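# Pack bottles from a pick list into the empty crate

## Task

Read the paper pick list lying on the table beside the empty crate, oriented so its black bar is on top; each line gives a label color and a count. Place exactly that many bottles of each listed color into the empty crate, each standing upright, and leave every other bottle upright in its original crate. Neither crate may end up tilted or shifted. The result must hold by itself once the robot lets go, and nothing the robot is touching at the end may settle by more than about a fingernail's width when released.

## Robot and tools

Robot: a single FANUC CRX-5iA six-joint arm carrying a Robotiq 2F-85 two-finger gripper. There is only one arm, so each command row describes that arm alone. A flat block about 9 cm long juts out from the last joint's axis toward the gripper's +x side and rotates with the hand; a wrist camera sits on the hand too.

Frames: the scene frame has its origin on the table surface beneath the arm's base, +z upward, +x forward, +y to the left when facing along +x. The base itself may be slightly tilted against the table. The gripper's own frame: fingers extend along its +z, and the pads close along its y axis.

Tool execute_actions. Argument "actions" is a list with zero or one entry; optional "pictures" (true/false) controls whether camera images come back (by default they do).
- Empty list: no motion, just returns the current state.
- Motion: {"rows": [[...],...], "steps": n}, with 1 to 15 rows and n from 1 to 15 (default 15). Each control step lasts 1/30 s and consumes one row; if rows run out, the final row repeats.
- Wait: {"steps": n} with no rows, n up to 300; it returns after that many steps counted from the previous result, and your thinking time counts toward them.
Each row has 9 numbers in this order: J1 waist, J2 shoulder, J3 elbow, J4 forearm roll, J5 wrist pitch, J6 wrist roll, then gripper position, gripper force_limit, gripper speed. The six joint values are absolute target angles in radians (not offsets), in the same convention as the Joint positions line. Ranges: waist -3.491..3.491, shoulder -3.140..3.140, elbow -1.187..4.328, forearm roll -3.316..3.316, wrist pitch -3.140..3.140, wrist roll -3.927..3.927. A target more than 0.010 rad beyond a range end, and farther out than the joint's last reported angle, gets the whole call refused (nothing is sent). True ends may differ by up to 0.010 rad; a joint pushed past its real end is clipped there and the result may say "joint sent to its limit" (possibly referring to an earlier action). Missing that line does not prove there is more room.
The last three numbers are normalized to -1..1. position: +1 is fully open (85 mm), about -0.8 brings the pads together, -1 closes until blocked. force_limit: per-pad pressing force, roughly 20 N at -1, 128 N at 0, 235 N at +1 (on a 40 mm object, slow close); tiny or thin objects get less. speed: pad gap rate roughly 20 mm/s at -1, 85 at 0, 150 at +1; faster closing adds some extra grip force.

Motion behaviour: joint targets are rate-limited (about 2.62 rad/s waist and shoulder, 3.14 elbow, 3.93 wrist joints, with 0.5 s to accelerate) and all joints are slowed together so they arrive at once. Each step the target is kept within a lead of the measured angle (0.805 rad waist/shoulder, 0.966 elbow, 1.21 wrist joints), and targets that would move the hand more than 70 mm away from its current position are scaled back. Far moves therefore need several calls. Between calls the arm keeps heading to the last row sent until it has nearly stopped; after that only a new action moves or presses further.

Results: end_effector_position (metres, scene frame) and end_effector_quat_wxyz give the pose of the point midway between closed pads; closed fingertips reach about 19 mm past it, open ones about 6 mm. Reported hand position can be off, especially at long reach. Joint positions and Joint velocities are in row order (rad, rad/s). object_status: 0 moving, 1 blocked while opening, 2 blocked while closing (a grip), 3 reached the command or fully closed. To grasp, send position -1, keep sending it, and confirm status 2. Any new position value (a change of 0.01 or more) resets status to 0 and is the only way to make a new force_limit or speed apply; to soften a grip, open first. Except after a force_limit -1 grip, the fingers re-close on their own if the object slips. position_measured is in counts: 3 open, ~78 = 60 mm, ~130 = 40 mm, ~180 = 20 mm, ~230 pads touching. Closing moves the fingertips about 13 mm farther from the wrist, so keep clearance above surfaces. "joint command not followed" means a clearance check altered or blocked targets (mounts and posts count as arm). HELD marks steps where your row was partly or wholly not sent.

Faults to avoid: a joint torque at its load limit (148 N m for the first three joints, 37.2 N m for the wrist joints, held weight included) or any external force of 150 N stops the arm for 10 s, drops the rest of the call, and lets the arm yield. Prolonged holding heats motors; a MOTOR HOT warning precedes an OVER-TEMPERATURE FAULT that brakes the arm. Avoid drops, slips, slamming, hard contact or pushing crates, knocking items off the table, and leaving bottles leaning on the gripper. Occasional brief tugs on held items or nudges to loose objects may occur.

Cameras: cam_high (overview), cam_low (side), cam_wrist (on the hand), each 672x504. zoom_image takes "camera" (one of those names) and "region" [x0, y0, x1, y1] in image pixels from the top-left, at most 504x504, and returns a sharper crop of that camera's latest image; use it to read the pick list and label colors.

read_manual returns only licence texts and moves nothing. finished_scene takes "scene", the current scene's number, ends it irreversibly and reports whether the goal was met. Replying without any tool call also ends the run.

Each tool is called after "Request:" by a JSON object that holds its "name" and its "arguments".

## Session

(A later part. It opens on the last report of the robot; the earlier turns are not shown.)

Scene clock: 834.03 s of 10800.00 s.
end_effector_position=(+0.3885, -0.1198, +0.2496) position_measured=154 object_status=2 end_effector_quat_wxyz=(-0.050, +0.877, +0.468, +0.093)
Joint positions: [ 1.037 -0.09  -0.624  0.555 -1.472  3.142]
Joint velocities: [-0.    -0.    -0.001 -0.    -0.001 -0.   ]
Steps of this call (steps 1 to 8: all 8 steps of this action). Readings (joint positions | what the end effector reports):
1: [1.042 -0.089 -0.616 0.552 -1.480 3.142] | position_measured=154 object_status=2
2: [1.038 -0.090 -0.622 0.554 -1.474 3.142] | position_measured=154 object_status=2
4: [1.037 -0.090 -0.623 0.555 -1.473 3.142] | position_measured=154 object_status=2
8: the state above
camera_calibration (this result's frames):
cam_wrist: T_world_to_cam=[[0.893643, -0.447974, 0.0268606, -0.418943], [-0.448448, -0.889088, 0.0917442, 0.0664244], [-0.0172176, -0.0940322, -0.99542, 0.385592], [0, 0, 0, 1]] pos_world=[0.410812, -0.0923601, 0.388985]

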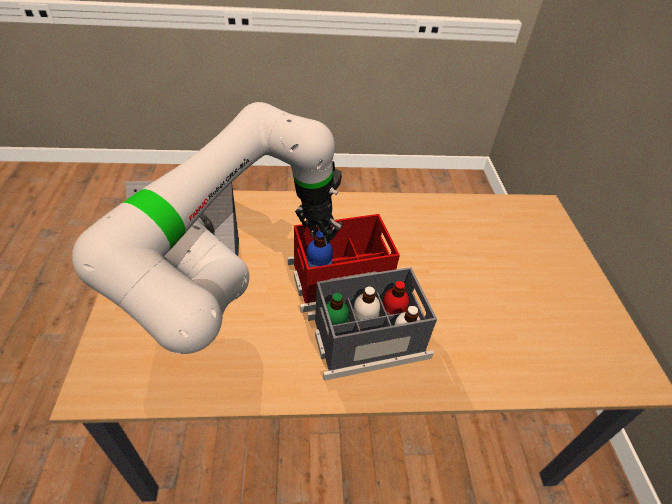

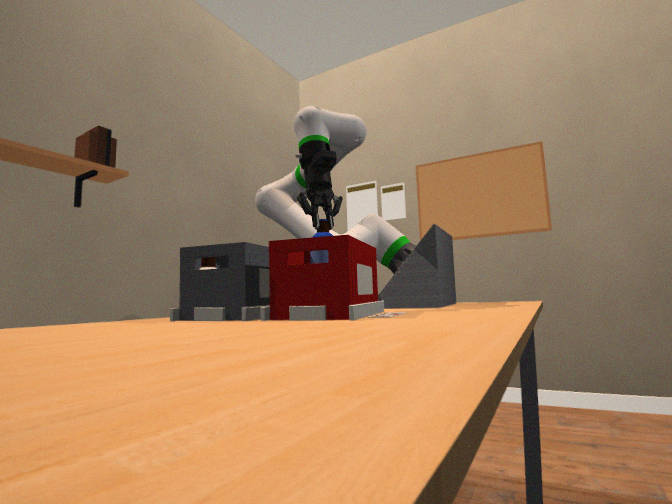

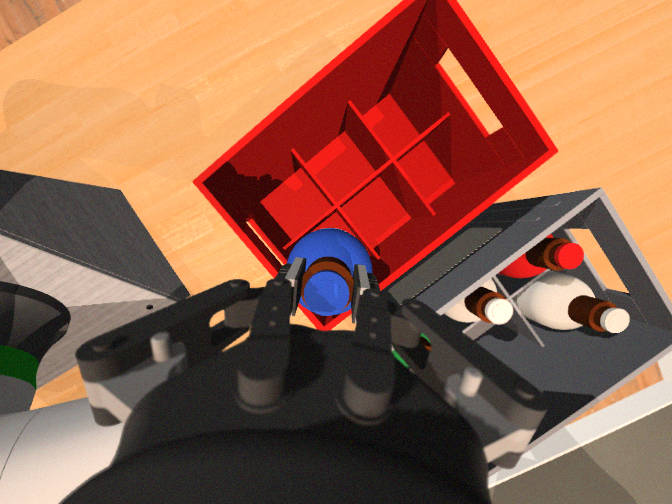

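Request:
{"name": "execute_actions", "arguments": {"actions": [{"rows": [[1.0350,-0.0900,-0.6257,0.5560,-1.4703,3.1416,-0.98,0.4,-0.5],[1.0307,-0.0906,-0.6314,0.5584,-1.4640,3.1416,-0.98,0.4,-0.5],[1.0235,-0.0916,-0.6406,0.5622,-1.4538,3.1416,-0.98,0.4,-0.5],[1.0137,-0.0926,-0.6528,0.5676,-1.4399,3.1416,-0.98,0.4,-0.5],[1.0016,-0.0936,-0.6676,0.5744,-1.4229,3.1416,-0.98,0.4,-0.5],[0.9878,-0.0943,-0.6838,0.5822,-1.4038,3.1416,-0.98,0.4,-0.5],[0.9724,-0.0947,-0.7011,0.5911,-1.3827,3.1416,-0.98,0.4,-0.5],[0.9565,-0.0946,-0.7182,0.6004,-1.3612,3.1416,-0.98,0.4,-0.5],[0.9404,-0.0940,-0.7349,0.6100,-1.3396,3.1416,-0.98,0.4,-0.5],[0.9252,-0.0930,-0.7501,0.6191,-1.3194,3.1416,-0.98,0.4,-0.5],[0.9113,-0.0919,-0.7634,0.6276,-1.3012,3.1416,-0.98,0.4,-0.5],[0.8997,-0.0907,-0.7743,0.6347,-1.2861,3.1416,-0.98,0.4,-0.5],[0.8909,-0.0896,-0.7822,0.6401,-1.2747,3.1416,-0.98,0.4,-0.5],[0.8855,-0.0890,-0.7871,0.6435,-1.2677,3.1416,-0.98,0.4,-0.5],[0.8836,-0.0887,-0.7888,0.6447,-1.2653,3.1416,-0.98,0.4,-0.5]], "steps": 15}], "pictures": false}}

Request:
{"name": "execute_actions", "arguments": {"actions": [{"rows": [[0.8836,-0.0887,-0.7888,0.6447,-1.2653,3.1416,-0.98,0.4,-0.5]], "steps": 8}]}}

Scene clock: 879.73 s of 10800.00 s.
end_effector_position=(+0.3889, -0.1202, +0.1708) position_measured=154 object_status=2 end_effector_quat_wxyz=(-0.049, +0.879, +0.464, +0.093)
Joint positions: [ 0.897 -0.09  -0.776  0.636 -1.283  3.142]
Joint velocities: [-0.283  0.033 -0.263  0.172  0.366  0.   ]
Steps of this call (steps 1 to 15: the robot went on to your last target; steps 16 to 90: nothing new was sent; then 42.20 s passed at rest; steps 91 to 105: all 15 steps of this action). Readings (joint positions | what the end effector reports):
91: [1.036 -0.090 -0.624 0.555 -1.472 3.142] | position_measured=154 object_status=2
92: [1.035 -0.090 -0.625 0.555 -1.471 3.142] | position_measured=154 object_status=2
94: [1.028 -0.091 -0.635 0.560 -1.460 3.142] | position_measured=154 object_status=2
98: [0.991 -0.094 -0.680 0.581 -1.408 3.142] | position_measured=154 object_status=2
105: the state above

Scene clock: 880.00 s of 10800.00 s.
end_effector_position=(+0.3886, -0.1201, +0.1640) position_measured=154 object_status=2 end_effector_quat_wxyz=(-0.049, +0.879, +0.464, +0.093)
Joint positions: [ 0.884 -0.089 -0.789  0.645 -1.265  3.142]
Joint velocities: [-0.     0.001 -0.    -0.     0.    -0.   ]
Steps of this call (steps 1 to 8: all 8 steps of this action). Readings (joint positions | what the end effector reports):
1: [0.889 -0.089 -0.784 0.641 -1.272 3.142] | position_measured=154 object_status=2
2: [0.885 -0.089 -0.787 0.644 -1.267 3.142] | position_measured=154 object_status=2
4: [0.884 -0.089 -0.789 0.645 -1.265 3.142] | position_measured=154 object_status=2
8: the state above
camera_calibration (this result's frames):
cam_wrist: T_world_to_cam=[[0.889393, -0.456327, 0.0273106, -0.416355], [-0.456796, -0.884799, 0.0920255, 0.0777906], [-0.0178294, -0.0943222, -0.995382, 0.300598], [0, 0, 0, 1]] pos_world=[0.411197, -0.092812, 0.303422]

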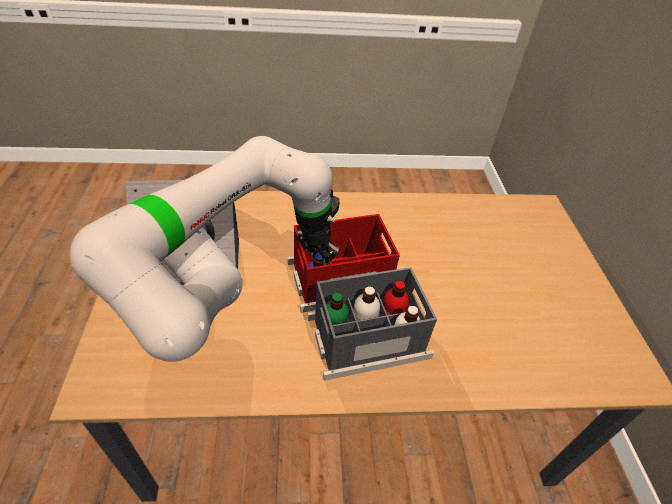

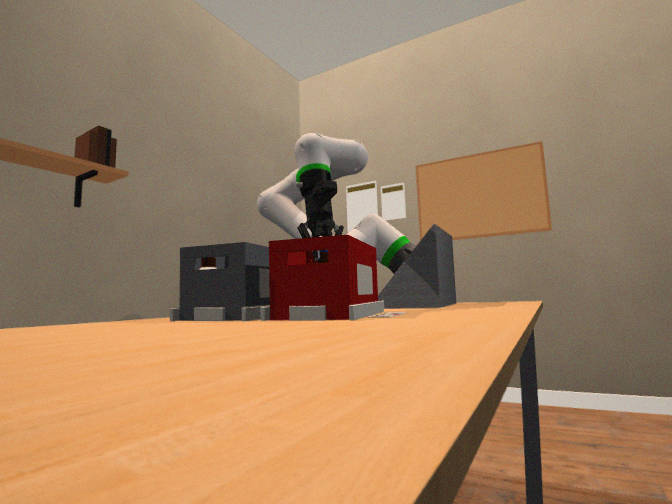

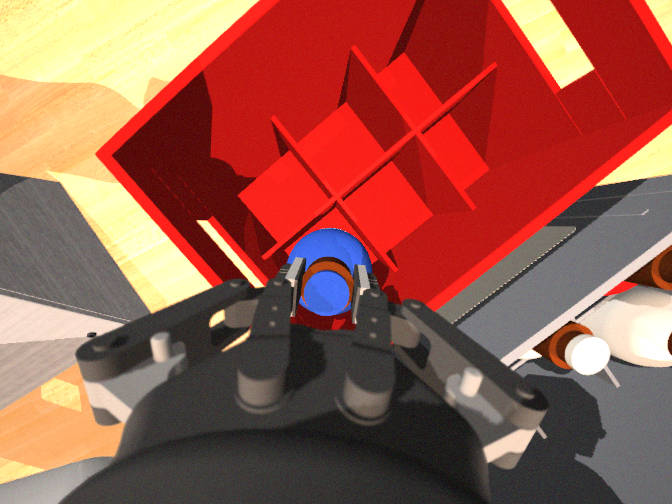

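Request:
{"name": "execute_actions", "arguments": {"actions": [{"rows": [[0.8821,-0.0885,-0.7901,0.6456,-1.2634,3.1416,-0.98,0.4,-0.5],[0.8798,-0.0882,-0.7921,0.6470,-1.2605,3.1416,-0.98,0.4,-0.5],[0.8768,-0.0877,-0.7947,0.6489,-1.2566,3.1416,-0.98,0.4,-0.5],[0.8738,-0.0873,-0.7973,0.6508,-1.2528,3.1416,-0.98,0.4,-0.5],[0.8712,-0.0869,-0.7995,0.6524,-1.2495,3.1416,-0.98,0.4,-0.5],[0.8694,-0.0866,-0.8011,0.6535,-1.2472,3.1416,-0.98,0.4,-0.5],[0.8685,-0.0865,-0.8019,0.6541,-1.2460,3.1416,-0.98,0.4,-0.5]], "steps": 13}]}}

Request:
{"name": "zoom_image", "arguments": {"camera": "cam_low", "region": [170, 200, 390, 330]}}

Scene clock: 891.00 s of 10800.00 s.
end_effector_position=(+0.3884, -0.1201, +0.1565) position_measured=154 object_status=2 end_effector_quat_wxyz=(-0.049, +0.879, +0.464, +0.093)
Joint positions: [ 0.869 -0.087 -0.802  0.654 -1.246  3.142]
Joint velocities: [-0.     0.    -0.001  0.    -0.     0.   ]
Steps of this call (steps 1 to 15: the robot went on to your last target; steps 16 to 90: nothing new was sent; then 7.57 s passed at rest; steps 91 to 103: all 13 steps of this action). Readings (joint positions | what the end effector reports):
91: [0.883 -0.089 -0.789 0.645 -1.265 3.142] | position_measured=154 object_status=2
92: [0.882 -0.089 -0.790 0.645 -1.264 3.142] | position_measured=154 object_status=2
94: [0.878 -0.088 -0.793 0.648 -1.259 3.142] | position_measured=154 object_status=2
98: [0.869 -0.087 -0.801 0.654 -1.247 3.142] | position_measured=154 object_status=2
103: the state above
camera_calibration (this result's frames):
cam_wrist: T_world_to_cam=[[0.889423, -0.456296, 0.0268645, -0.415844], [-0.456726, -0.884855, 0.0918347, 0.0784154], [-0.0181326, -0.0939496, -0.995412, 0.29333], [0, 0, 0, 1]] pos_world=[0.410994, -0.0928032, 0.295954]

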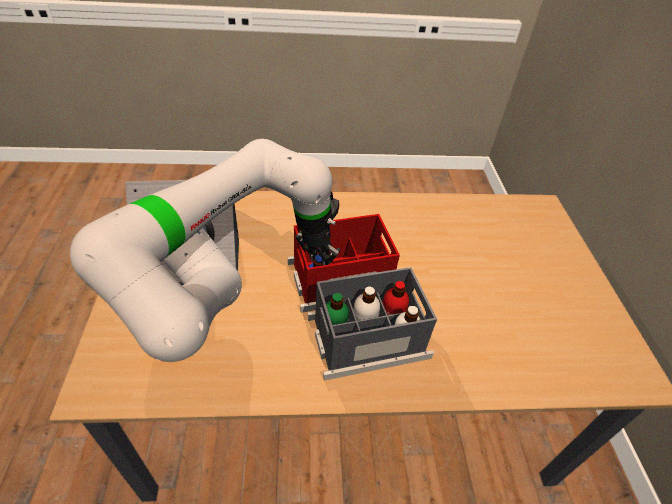

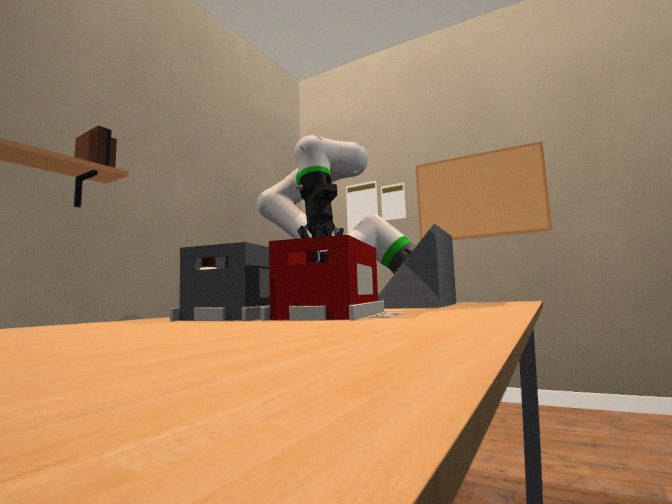

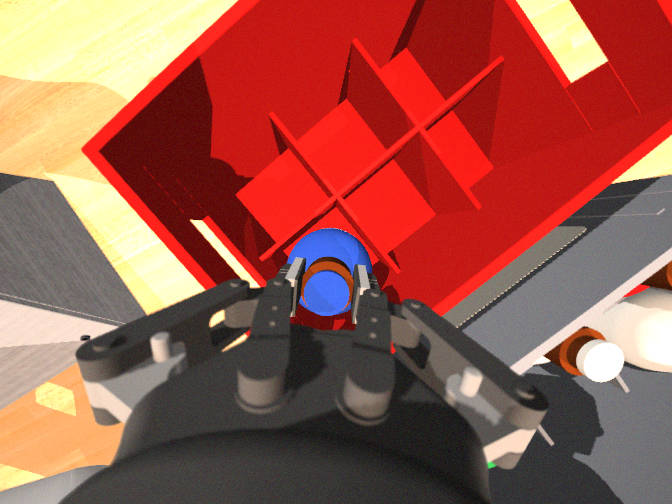

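Region (170, 200, 390, 330) of cam_low's 672x504 image, scaled by 2.291, with more detail than that image has; it fills the top 298 rows of this view, and the rest is white.

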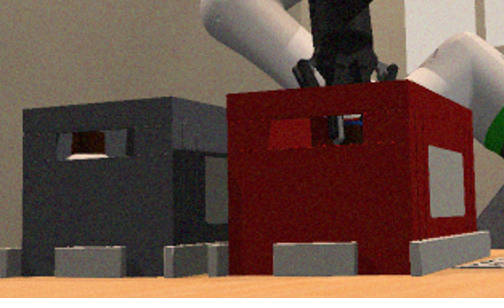

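Request:
{"name": "execute_actions", "arguments": {"actions": [{"rows": [[0.8675,-0.0864,-0.8028,0.6548,-1.2447,3.1416,-0.98,0.4,-0.5],[0.8664,-0.0862,-0.8037,0.6554,-1.2434,3.1416,-0.98,0.4,-0.5],[0.8654,-0.0860,-0.8045,0.6561,-1.2421,3.1416,-0.98,0.4,-0.5],[0.8644,-0.0859,-0.8054,0.6567,-1.2408,3.1416,-0.98,0.4,-0.5]], "steps": 9}], "pictures": false}}

Request:
{"name": "execute_actions", "arguments": {"actions": [{"rows": [[0.8644,-0.0859,-0.8054,0.6567,-1.2408,3.1416,0.1,0.4,-0.5]], "steps": 15}]}}

Scene clock: 897.83 s of 10800.00 s.
end_effector_position=(+0.3883, -0.1201, +0.1545) position_measured=154 object_status=2 end_effector_quat_wxyz=(-0.050, +0.879, +0.464, +0.093)
Joint positions: [ 0.864 -0.086 -0.805  0.657 -1.241  3.142]
Joint velocities: [-0.001 -0.    -0.     0.     0.001  0.   ]
Steps of this call (steps 1 to 15: the robot went on to your last target; steps 16 to 90: nothing new was sent; then 3.53 s passed at rest; steps 91 to 99: all 9 steps of this action). Readings (joint positions | what the end effector reports):
91: [0.868 -0.086 -0.802 0.654 -1.246 3.142] | position_measured=154 object_status=2
92: [0.868 -0.086 -0.803 0.655 -1.245 3.142] | position_measured=154 object_status=2
94: [0.866 -0.086 -0.804 0.656 -1.243 3.142] | position_measured=154 object_status=2
98: [0.864 -0.086 -0.805 0.657 -1.241 3.142] | position_measured=154 object_status=2
99: the state above

Scene clock: 898.33 s of 10800.00 s.
end_effector_position=(+0.3883, -0.1201, +0.1546) position_measured=117 object_status=0 end_effector_quat_wxyz=(-0.049, +0.879, +0.464, +0.093)
Joint positions: [ 0.864 -0.086 -0.805  0.657 -1.241  3.142]
Joint velocities: [-0.001 -0.     0.    -0.    -0.     0.   ]
Steps of this call (steps 1 to 15: all 15 steps of this action). Readings (joint positions | what the end effector reports):
1: [0.864 -0.086 -0.805 0.657 -1.241 3.142] | position_measured=154 object_status=0
2: [0.864 -0.086 -0.805 0.657 -1.241 3.142] | position_measured=154 object_status=0
4: [0.864 -0.086 -0.805 0.657 -1.241 3.142] | position_measured=147 object_status=0
8: [0.864 -0.086 -0.805 0.657 -1.241 3.142] | position_measured=129 object_status=0
15: the state above
camera_calibration (this result's frames):
cam_wrist: T_world_to_cam=[[0.889445, -0.45625, 0.0269094, -0.415776], [-0.456686, -0.884886, 0.091733, 0.0785781], [-0.0180414, -0.0938806, -0.99542, 0.291331], [0, 0, 0, 1]] pos_world=[0.410951, -0.0928145, 0.293977]

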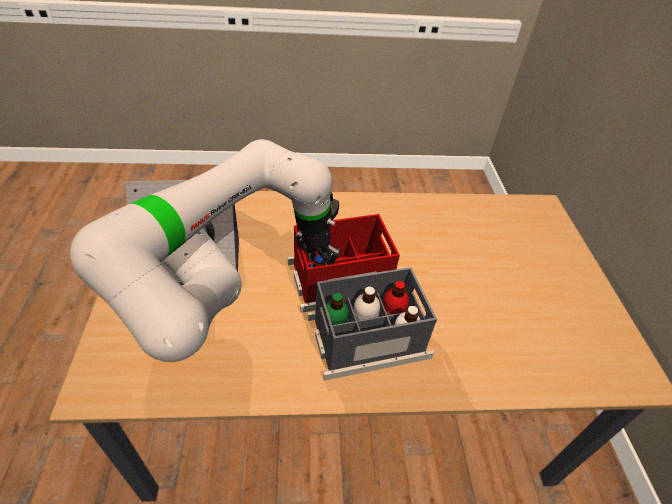

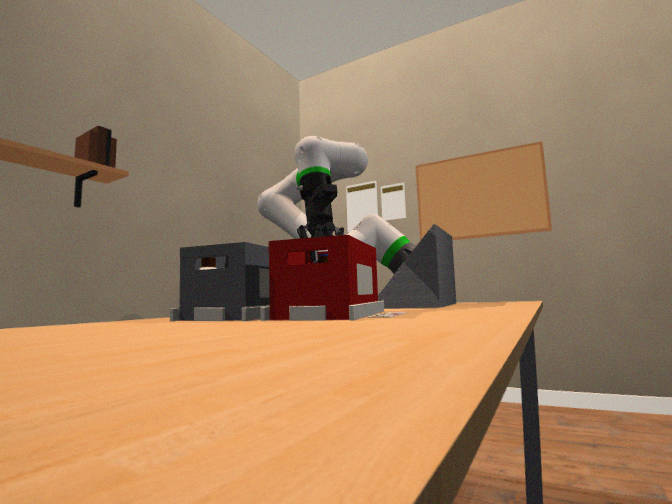

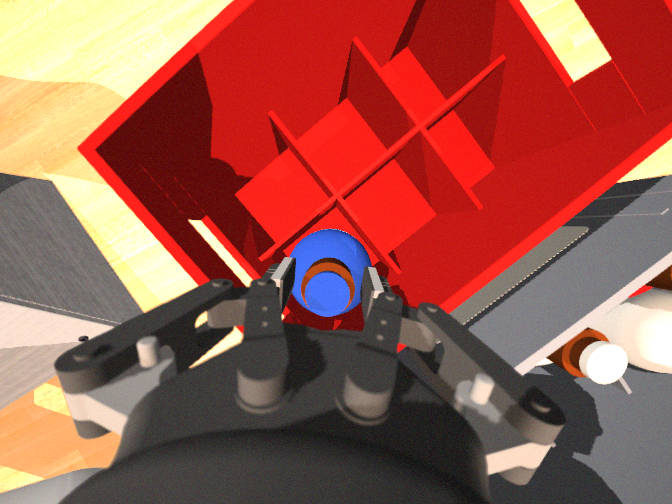

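Blue is placed. Retreating and moving above the white bottle.

Request:
{"name": "execute_actions", "arguments": {"actions": [{"rows": [[0.8659,-0.0860,-0.8040,0.6558,-1.2427,3.1416,0.1,0.4,-0.5],[0.8702,-0.0863,-0.7997,0.6532,-1.2484,3.1416,0.1,0.4,-0.5],[0.8772,-0.0868,-0.7929,0.6490,-1.2576,3.1416,0.1,0.4,-0.5],[0.8864,-0.0875,-0.7839,0.6434,-1.2698,3.1416,0.1,0.4,-0.5],[0.8975,-0.0883,-0.7731,0.6367,-1.2844,3.1416,0.1,0.4,-0.5],[0.9098,-0.0892,-0.7610,0.6292,-1.3007,3.1416,0.1,0.4,-0.5],[0.9229,-0.0902,-0.7483,0.6214,-1.3178,3.1416,0.1,0.4,-0.5],[0.9359,-0.0912,-0.7356,0.6135,-1.3349,3.1416,0.1,0.4,-0.5],[0.9465,-0.0906,-0.7214,0.6069,-1.3519,3.1432,0.1,0.4,-0.5],[0.9526,-0.0870,-0.7042,0.6027,-1.3686,3.1479,0.1,0.4,-0.5],[0.9536,-0.0804,-0.6846,0.6013,-1.3841,3.1557,0.1,0.4,-0.5],[0.9493,-0.0709,-0.6634,0.6028,-1.3980,3.1664,0.1,0.4,-0.5],[0.9395,-0.0588,-0.6411,0.6073,-1.4095,3.1798,0.1,0.4,-0.5],[0.9244,-0.0441,-0.6184,0.6149,-1.4183,3.1956,0.1,0.4,-0.5],[0.9056,-0.0275,-0.5943,0.6244,-1.4260,3.2134,0.1,0.4,-0.5]], "steps": 15}], "pictures": false}}

Request:
{"name": "execute_actions", "arguments": {"actions": [{"rows": [[0.8850,-0.0092,-0.5679,0.6349,-1.4346,3.2330,0.1,0.4,-0.5],[0.8629,0.0103,-0.5398,0.6460,-1.4436,3.2539,0.1,0.4,-0.5],[0.8400,0.0306,-0.5104,0.6577,-1.4531,3.2757,0.1,0.4,-0.5],[0.8165,0.0514,-0.4803,0.6696,-1.4628,3.2980,0.1,0.4,-0.5],[0.7930,0.0722,-0.4503,0.6815,-1.4725,3.3202,0.1,0.4,-0.5],[0.7701,0.0925,-0.4209,0.6932,-1.4820,3.3420,0.1,0.4,-0.5],[0.7480,0.1120,-0.3928,0.7043,-1.4910,3.3629,0.1,0.4,-0.5],[0.7274,0.1303,-0.3664,0.7148,-1.4996,3.3825,0.1,0.4,-0.5],[0.7086,0.1469,-0.3423,0.7243,-1.5073,3.4003,0.1,0.4,-0.5],[0.6920,0.1617,-0.3210,0.7328,-1.5142,3.4161,0.1,0.4,-0.5],[0.6779,0.1741,-0.3030,0.7399,-1.5200,3.4295,0.1,0.4,-0.5],[0.6666,0.1841,-0.2886,0.7456,-1.5247,3.4402,0.1,0.4,-0.5],[0.6584,0.1914,-0.2780,0.7498,-1.5280,3.4480,0.1,0.4,-0.5],[0.6534,0.1958,-0.2716,0.7523,-1.5301,3.4527,0.1,0.4,-0.5],[0.6517,0.1973,-0.2695,0.7532,-1.5308,3.4543,0.1,0.4,-0.5]], "steps": 15}], "pictures": false}}

Request:
{"name": "execute_actions", "arguments": {"actions": [{"rows": [[0.6517,0.1973,-0.2695,0.7532,-1.5308,3.4543,0.1,0.4,-0.5]], "steps": 7}]}}

Request:
{"name": "zoom_image", "arguments": {"camera": "cam_wrist", "region": [246, 180, 414, 320]}}

Scene clock: 1018.83 s of 10800.00 s.
end_effector_position=(+0.4032, -0.1289, +0.2178) position_measured=117 object_status=3 end_effector_quat_wxyz=(-0.044, +0.878, +0.468, +0.088)
Joint positions: [ 0.946 -0.066 -0.655  0.605 -1.399  3.173]
Joint velocities: [-0.157  0.356  0.587  0.066 -0.307  0.369]
Steps of this call (steps 1 to 15: the robot went on to your last target; steps 16 to 90: nothing new was sent; then 117.00 s passed at rest; steps 91 to 105: all 15 steps of this action). Readings (joint positions | what the end effector reports):
91: [0.864 -0.086 -0.805 0.657 -1.241 3.142] | position_measured=117 object_status=3
92: [0.865 -0.086 -0.805 0.656 -1.243 3.142] | position_measured=117 object_status=3
94: [0.873 -0.086 -0.797 0.651 -1.252 3.142] | position_measured=117 object_status=3
98: [0.908 -0.089 -0.763 0.630 -1.298 3.142] | position_measured=117 object_status=3
105: the state above

Scene clock: 1019.33 s of 10800.00 s.
end_effector_position=(+0.5125, -0.2354, +0.2169) position_measured=117 object_status=3 end_effector_quat_wxyz=(-0.002, +0.881, +0.473, +0.005)
Joint positions: [ 0.669  0.182 -0.292  0.744 -1.524  3.438]
Joint velocities: [-0.346  0.306  0.441  0.174 -0.141  0.325]
Steps of this call (steps 1 to 15: all 15 steps of this action). Readings (joint positions | what the end effector reports):
1: [0.938 -0.053 -0.634 0.609 -1.409 3.187] | position_measured=117 object_status=3
2: [0.925 -0.039 -0.613 0.615 -1.418 3.201] | position_measured=117 object_status=3
4: [0.886 -0.007 -0.566 0.634 -1.434 3.235] | position_measured=117 object_status=3
8: [0.800 0.067 -0.458 0.678 -1.470 3.314] | position_measured=117 object_status=3
15: the state above

Scene clock: 1019.57 s of 10800.00 s.
end_effector_position=(+0.5185, -0.2431, +0.2148) position_measured=117 object_status=3 end_effector_quat_wxyz=(-0.000, +0.881, +0.473, -0.001)
Joint positions: [ 0.652  0.197 -0.27   0.753 -1.531  3.454]
Joint velocities: [-0.001  0.001  0.001  0.     0.001  0.   ]
Steps of this call (steps 1 to 7: all 7 steps of this action). Readings (joint positions | what the end effector reports):
1: [0.659 0.190 -0.280 0.749 -1.528 3.447] | position_measured=117 object_status=3
2: [0.654 0.195 -0.272 0.752 -1.530 3.452] | position_measured=117 object_status=3
4: [0.652 0.197 -0.270 0.753 -1.531 3.454] | position_measured=117 object_status=3
7: the state above
camera_calibration (this result's frames):
cam_wrist: T_world_to_cam=[[0.897489, -0.441037, -0.0000477883, -0.583955], [-0.421001, -0.856751, 0.297887, -0.0322938], [-0.13142, -0.26733, -0.954601, 0.349999], [0, 0, 0, 1]] pos_world=[0.556494, -0.191648, 0.343702]

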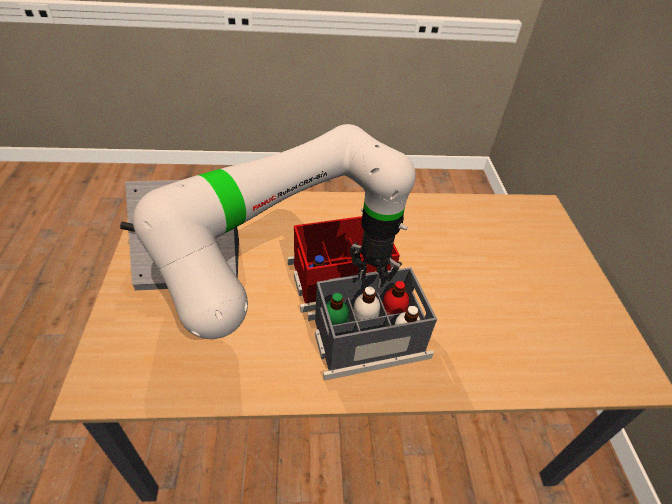

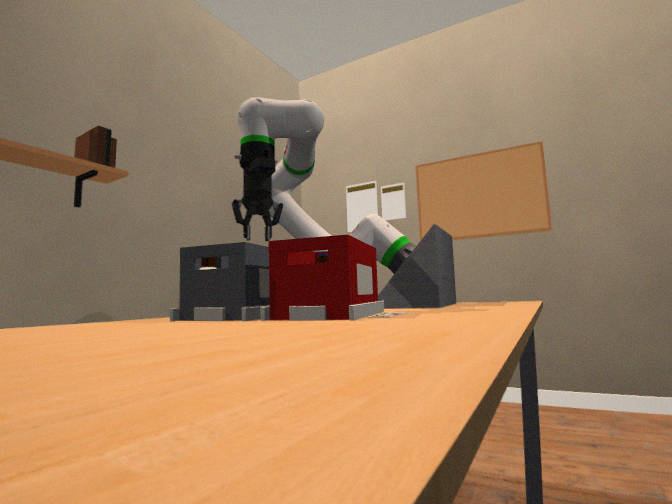

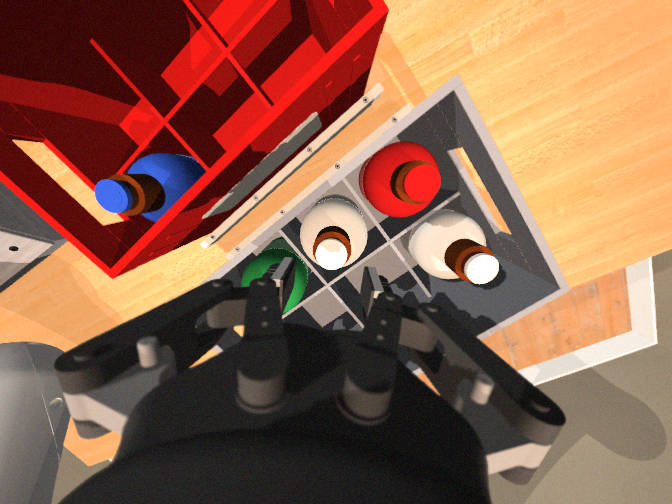

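Region (246, 180, 414, 320) of cam_wrist's 672x504 image, scaled by 3.000, with more detail than that image has.

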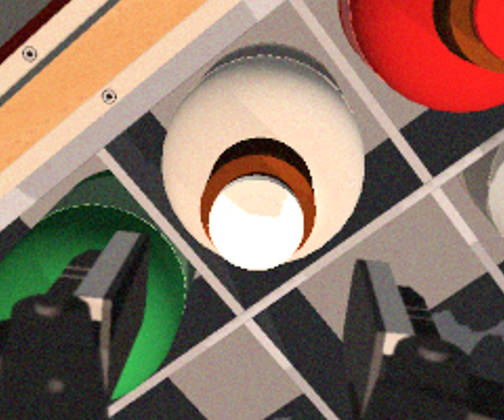

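Request:
{"name": "zoom_image", "arguments": {"camera": "cam_wrist", "region": [340, 120, 508, 260]}}

Request:
{"name": "zoom_image", "arguments": {"camera": "cam_wrist", "region": [60, 0, 396, 280]}}

Region (340, 120, 508, 260) of cam_wrist's 672x504 image, scaled by 3.000, with more detail than that image has.

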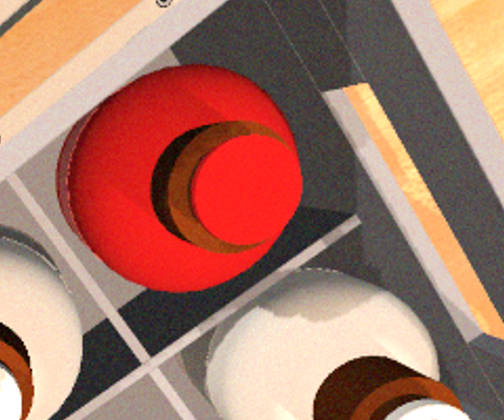

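Region (60, 0, 396, 280) of cam_wrist's 672x504 image, scaled by 1.500, with more detail than that image has.

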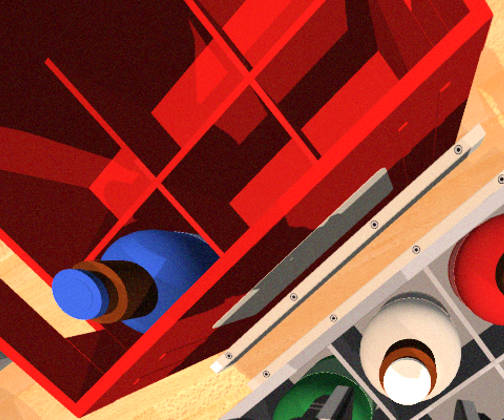

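Request:
{"name": "execute_actions", "arguments": {"actions": []}}

Scene clock: 1139.57 s of 10800.00 s.
end_effector_position=(+0.5185, -0.2431, +0.2148) position_measured=117 object_status=3 end_effector_quat_wxyz=(-0.000, +0.881, +0.473, -0.001)
Joint positions: [ 0.652  0.197 -0.269  0.753 -1.531  3.454]
Joint velocities: [ 0.001 -0.     0.    -0.     0.001  0.   ]
Steps of this call (steps 1 to 15: the robot went on to your last target; steps 16 to 90: nothing new was sent; then 117.00 s passed at rest). Readings (joint positions | what the end effector reports):
1: [0.652 0.197 -0.270 0.753 -1.531 3.454] | position_measured=117 object_status=3
2: [0.652 0.197 -0.270 0.753 -1.531 3.454] | position_measured=117 object_status=3
4: [0.652 0.197 -0.270 0.753 -1.531 3.454] | position_measured=117 object_status=3
8: [0.652 0.197 -0.270 0.753 -1.531 3.454] | position_measured=117 object_status=3
90: the state above
The arm was judged still, so your last target was given up. Only a new action makes it travel on or press farther. Fingers that are still opening or closing keep moving.
camera_calibration (this result's frames):
cam_wrist: T_world_to_cam=[[0.897471, -0.441073, -0.000137451, -0.583954], [-0.421001, -0.856722, 0.29797, -0.0323072], [-0.131544, -0.267361, -0.954575, 0.34999], [0, 0, 0, 1]] pos_world=[0.55652, -0.191671, 0.343638]

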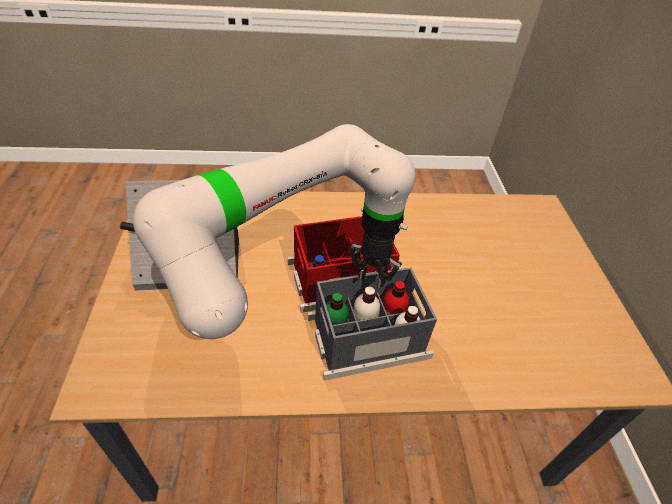

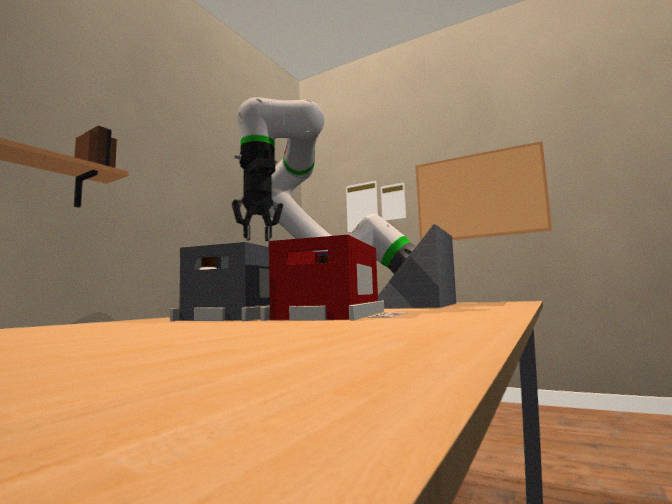

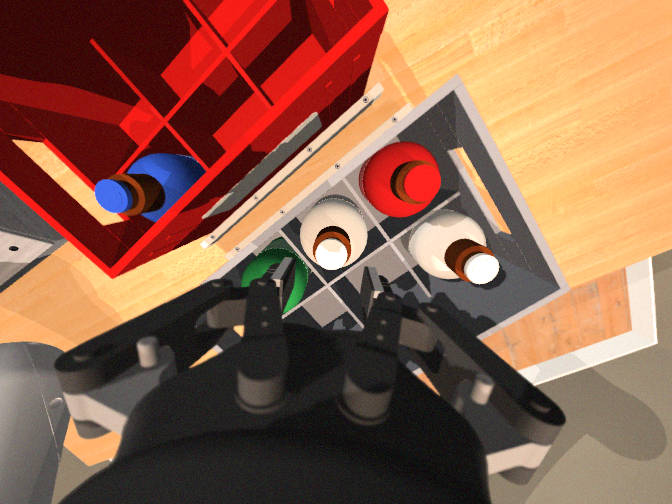

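Scene unchanged. Picking the white bottle and carrying it above the near-middle cell.

Request:
{"name": "execute_actions", "arguments": {"actions": [{"rows": [[0.6503,0.1976,-0.2709,0.7539,-1.5288,3.4540,0.1,0.4,-0.5],[0.6461,0.1985,-0.2749,0.7561,-1.5227,3.4532,0.1,0.4,-0.5],[0.6393,0.1999,-0.2813,0.7597,-1.5131,3.4518,0.1,0.4,-0.5],[0.6305,0.2017,-0.2897,0.7643,-1.5004,3.4501,0.1,0.4,-0.5],[0.6200,0.2039,-0.2997,0.7698,-1.4853,3.4480,0.1,0.4,-0.5],[0.6085,0.2063,-0.3107,0.7758,-1.4688,3.4457,0.1,0.4,-0.5],[0.5966,0.2088,-0.3219,0.7821,-1.4519,3.4433,0.1,0.4,-0.5],[0.5851,0.2112,-0.3329,0.7881,-1.4354,3.4410,0.1,0.4,-0.5],[0.5746,0.2134,-0.3429,0.7936,-1.4203,3.4389,0.1,0.4,-0.5],[0.5658,0.2152,-0.3513,0.7982,-1.4076,3.4372,0.1,0.4,-0.5],[0.5590,0.2166,-0.3577,0.8018,-1.3980,3.4358,0.1,0.4,-0.5],[0.5548,0.2175,-0.3617,0.8040,-1.3919,3.4350,0.1,0.4,-0.5],[0.5534,0.2178,-0.3631,0.8047,-1.3899,3.4347,0.1,0.4,-0.5]], "steps": 14}], "pictures": false}}

Request:
{"name": "execute_actions", "arguments": {"actions": [{"rows": [[0.5534,0.2178,-0.3631,0.8047,-1.3899,3.4347,-1,0.5,-0.4]], "steps": 15}], "pictures": false}}

Request:
{"name": "execute_actions", "arguments": {"actions": [{"rows": [[0.5547,0.2175,-0.3620,0.8039,-1.3917,3.4349,-1,0.5,-0.4],[0.5587,0.2166,-0.3586,0.8017,-1.3971,3.4356,-1,0.5,-0.4],[0.5652,0.2152,-0.3529,0.7980,-1.4059,3.4368,-1,0.5,-0.4],[0.5741,0.2135,-0.3450,0.7931,-1.4181,3.4383,-1,0.5,-0.4],[0.5852,0.2115,-0.3349,0.7870,-1.4334,3.4403,-1,0.5,-0.4],[0.5982,0.2095,-0.3225,0.7801,-1.4515,3.4425,-1,0.5,-0.4],[0.6128,0.2076,-0.3079,0.7724,-1.4721,3.4450,-1,0.5,-0.4],[0.6288,0.2061,-0.2913,0.7644,-1.4948,3.4477,-1,0.5,-0.4],[0.6458,0.2051,-0.2727,0.7561,-1.5192,3.4505,-1,0.5,-0.4],[0.6635,0.2048,-0.2524,0.7479,-1.5450,3.4533,-1,0.5,-0.4],[0.6815,0.2052,-0.2306,0.7400,-1.5716,3.4561,-1,0.5,-0.4],[0.6994,0.2065,-0.2076,0.7325,-1.5986,3.4589,-1,0.5,-0.4],[0.7171,0.2085,-0.1838,0.7255,-1.6255,3.4615,-1,0.5,-0.4],[0.7341,0.2114,-0.1596,0.7192,-1.6518,3.4640,-1,0.5,-0.4],[0.7502,0.2149,-0.1355,0.7137,-1.6772,3.4663,-1,0.5,-0.4]], "steps": 15}], "pictures": false}}

Request:
{"name": "execute_actions", "arguments": {"actions": [{"rows": [[0.7652,0.2189,-0.1120,0.7089,-1.7012,3.4684,-1,0.5,-0.4],[0.7788,0.2232,-0.0896,0.7049,-1.7234,3.4703,-1,0.5,-0.4],[0.7922,0.2280,-0.0697,0.7008,-1.7431,3.4701,-1,0.5,-0.4],[0.8063,0.2336,-0.0534,0.6960,-1.7598,3.4665,-1,0.5,-0.4],[0.8211,0.2398,-0.0412,0.6902,-1.7730,3.4594,-1,0.5,-0.4],[0.8360,0.2461,-0.0333,0.6837,-1.7826,3.4490,-1,0.5,-0.4],[0.8511,0.2525,-0.0301,0.6764,-1.7885,3.4357,-1,0.5,-0.4],[0.8659,0.2586,-0.0316,0.6684,-1.7907,3.4197,-1,0.5,-0.4],[0.8802,0.2642,-0.0379,0.6598,-1.7891,3.4016,-1,0.5,-0.4],[0.8945,0.2698,-0.0468,0.6508,-1.7854,3.3817,-1,0.5,-0.4],[0.9096,0.2756,-0.0561,0.6413,-1.7816,3.3609,-1,0.5,-0.4],[0.9251,0.2816,-0.0657,0.6316,-1.7776,3.3395,-1,0.5,-0.4],[0.9406,0.2876,-0.0753,0.6219,-1.7737,3.3181,-1,0.5,-0.4],[0.9557,0.2934,-0.0846,0.6124,-1.7699,3.2973,-1,0.5,-0.4],[0.9700,0.2990,-0.0935,0.6034,-1.7662,3.2774,-1,0.5,-0.4]], "steps": 15}], "pictures": false}}

Request:
{"name": "execute_actions", "arguments": {"actions": [{"rows": [[0.9833,0.3041,-0.1017,0.5950,-1.7629,3.2592,-1,0.5,-0.4],[0.9951,0.3087,-0.1090,0.5876,-1.7599,3.2428,-1,0.5,-0.4],[1.0052,0.3126,-0.1152,0.5813,-1.7573,3.2289,-1,0.5,-0.4],[1.0133,0.3157,-0.1202,0.5762,-1.7552,3.2177,-1,0.5,-0.4],[1.0193,0.3180,-0.1239,0.5724,-1.7537,3.2095,-1,0.5,-0.4],[1.0229,0.3194,-0.1261,0.5702,-1.7528,3.2045,-1,0.5,-0.4],[1.0241,0.3199,-0.1269,0.5694,-1.7525,3.2028,-1,0.5,-0.4]], "steps": 13}]}}

Request:
{"name": "zoom_image", "arguments": {"camera": "cam_wrist", "region": [210, 110, 462, 320]}}

Scene clock: 1167.07 s of 10800.00 s.
end_effector_position=(+0.5207, -0.2407, +0.1515) position_measured=117 object_status=3 end_effector_quat_wxyz=(+0.000, +0.881, +0.473, -0.001)
Joint positions: [ 0.556  0.217 -0.36   0.803 -1.394  3.435]
Joint velocities: [-0.104  0.022 -0.098  0.053  0.146 -0.02 ]
Steps of this call (steps 1 to 90: nothing new was sent; then 24.03 s passed at rest; steps 91 to 104: all 14 steps of this action). Readings (joint positions | what the end effector reports):
91: [0.652 0.197 -0.269 0.753 -1.531 3.454] | position_measured=117 object_status=3
92: [0.650 0.198 -0.270 0.754 -1.529 3.454] | position_measured=117 object_status=3
94: [0.643 0.199 -0.277 0.758 -1.519 3.453] | position_measured=117 object_status=3
98: [0.610 0.206 -0.309 0.775 -1.471 3.446] | position_measured=117 object_status=3
104: the state above

Scene clock: 1167.57 s of 10800.00 s.
end_effector_position=(+0.5207, -0.2406, +0.1498) position_measured=155 object_status=0 end_effector_quat_wxyz=(+0.000, +0.881, +0.473, -0.001)
Joint positions: [ 0.553  0.218 -0.363  0.805 -1.39   3.435]
Joint velocities: [-0.001  0.     0.    -0.     0.001  0.   ]
Steps of this call (steps 1 to 15: all 15 steps of this action). Readings (joint positions | what the end effector reports):
1: [0.554 0.218 -0.362 0.804 -1.391 3.435] | position_measured=117 object_status=0
2: [0.554 0.218 -0.363 0.805 -1.390 3.435] | position_measured=118 object_status=0
4: [0.554 0.218 -0.363 0.805 -1.390 3.435] | position_measured=125 object_status=0
8: [0.553 0.218 -0.363 0.805 -1.390 3.435] | position_measured=145 object_status=0
15: the state above

Scene clock: 1168.07 s of 10800.00 s.
end_effector_position=(+0.5213, -0.2409, +0.2501) position_measured=155 object_status=2 end_effector_quat_wxyz=(-0.000, +0.881, +0.473, -0.000)
Joint positions: [ 0.702  0.207 -0.202  0.732 -1.604  3.459]
Joint velocities: [ 0.482  0.036  0.641 -0.192 -0.726  0.072]
Steps of this call (steps 1 to 15: all 15 steps of this action). Readings (joint positions | what the end effector reports):
1: [0.553 0.218 -0.363 0.805 -1.390 3.435] | position_measured=155 object_status=0
2: [0.554 0.218 -0.363 0.804 -1.391 3.435] | position_measured=155 object_status=2
4: [0.561 0.216 -0.356 0.800 -1.401 3.435] | position_measured=155 object_status=2
8: [0.596 0.210 -0.324 0.781 -1.449 3.442] | position_measured=155 object_status=2
15: the state above

Scene clock: 1168.57 s of 10800.00 s.
end_effector_position=(+0.5018, -0.1626, +0.3464) position_measured=155 object_status=2 end_effector_quat_wxyz=(-0.002, +0.880, +0.474, +0.001)
Joint positions: [ 0.931  0.284 -0.069  0.628 -1.777  3.332]
Joint velocities: [ 0.446  0.171 -0.286 -0.272  0.121 -0.609]
Steps of this call (steps 1 to 15: all 15 steps of this action). Readings (joint positions | what the end effector reports):
1: [0.719 0.208 -0.180 0.726 -1.628 3.462] | position_measured=155 object_status=2
2: [0.734 0.211 -0.157 0.720 -1.653 3.464] | position_measured=155 object_status=2
4: [0.764 0.219 -0.112 0.710 -1.700 3.468] | position_measured=155 object_status=2
8: [0.826 0.242 -0.045 0.687 -1.771 3.458] | position_measured=155 object_status=2
15: the state above

Scene clock: 1169.00 s of 10800.00 s.
end_effector_position=(+0.4750, -0.1000, +0.3448) position_measured=155 object_status=2 end_effector_quat_wxyz=(-0.000, +0.881, +0.473, -0.001)
Joint positions: [ 1.024  0.32  -0.127  0.569 -1.752  3.203]
Joint velocities: [ 0.002  0.001 -0.001 -0.001  0.001 -0.001]
Steps of this call (steps 1 to 13: all 13 steps of this action). Readings (joint positions | what the end effector reports):
1: [0.946 0.290 -0.078 0.619 -1.773 3.311] | position_measured=155 object_status=2
2: [0.960 0.295 -0.087 0.609 -1.769 3.291] | position_measured=155 object_status=2
4: [0.987 0.306 -0.104 0.592 -1.762 3.253] | position_measured=155 object_status=2
8: [1.022 0.319 -0.125 0.571 -1.753 3.206] | position_measured=155 object_status=2
13: the state above
camera_calibration (this result's frames):
cam_wrist: T_world_to_cam=[[0.897393, -0.441233, -0.000148235, -0.481716], [-0.421169, -0.856686, 0.297835, 0.033373], [-0.131542, -0.267212, -0.954617, 0.506626], [0, 0, 0, 1]] pos_world=[0.512986, -0.0485819, 0.473623]

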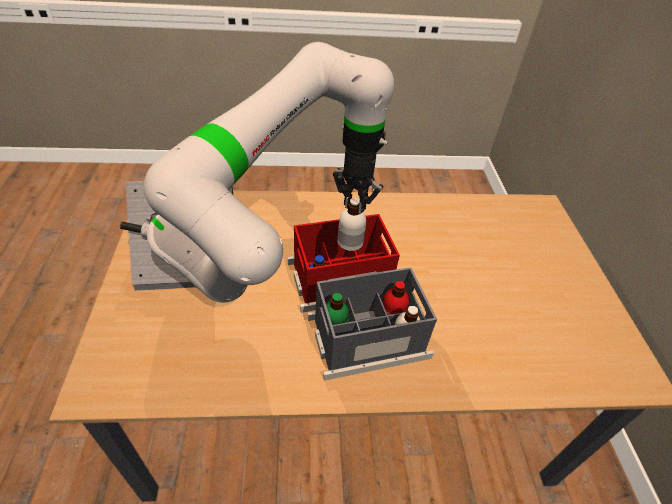

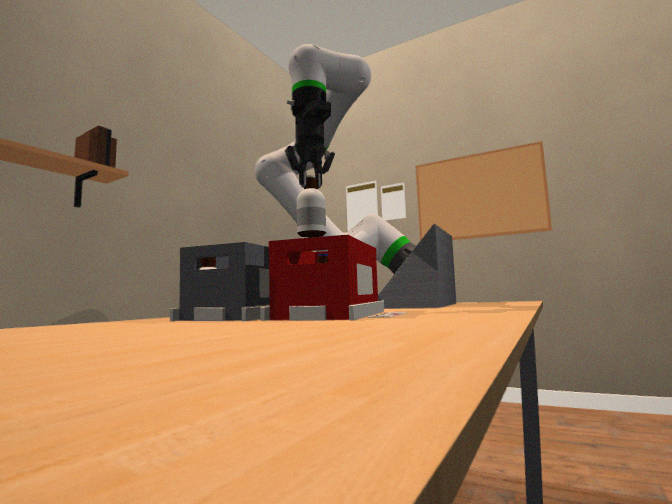

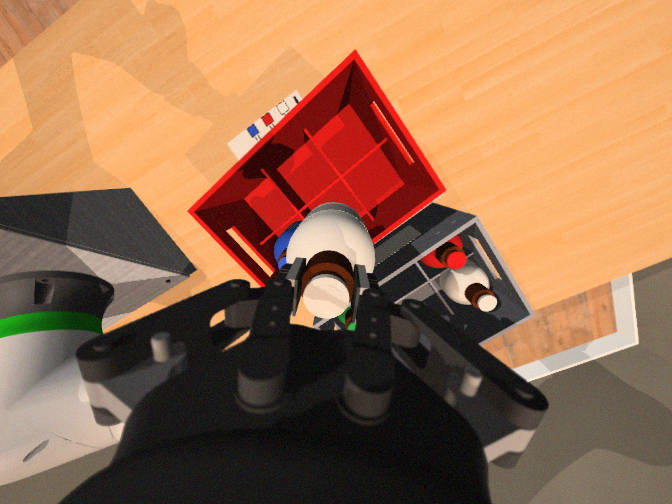

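Region (210, 110, 462, 320) of cam_wrist's 672x504 image, scaled by 2.000, with more detail than that image has.

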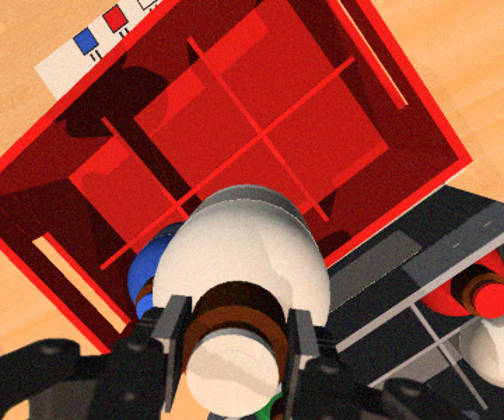

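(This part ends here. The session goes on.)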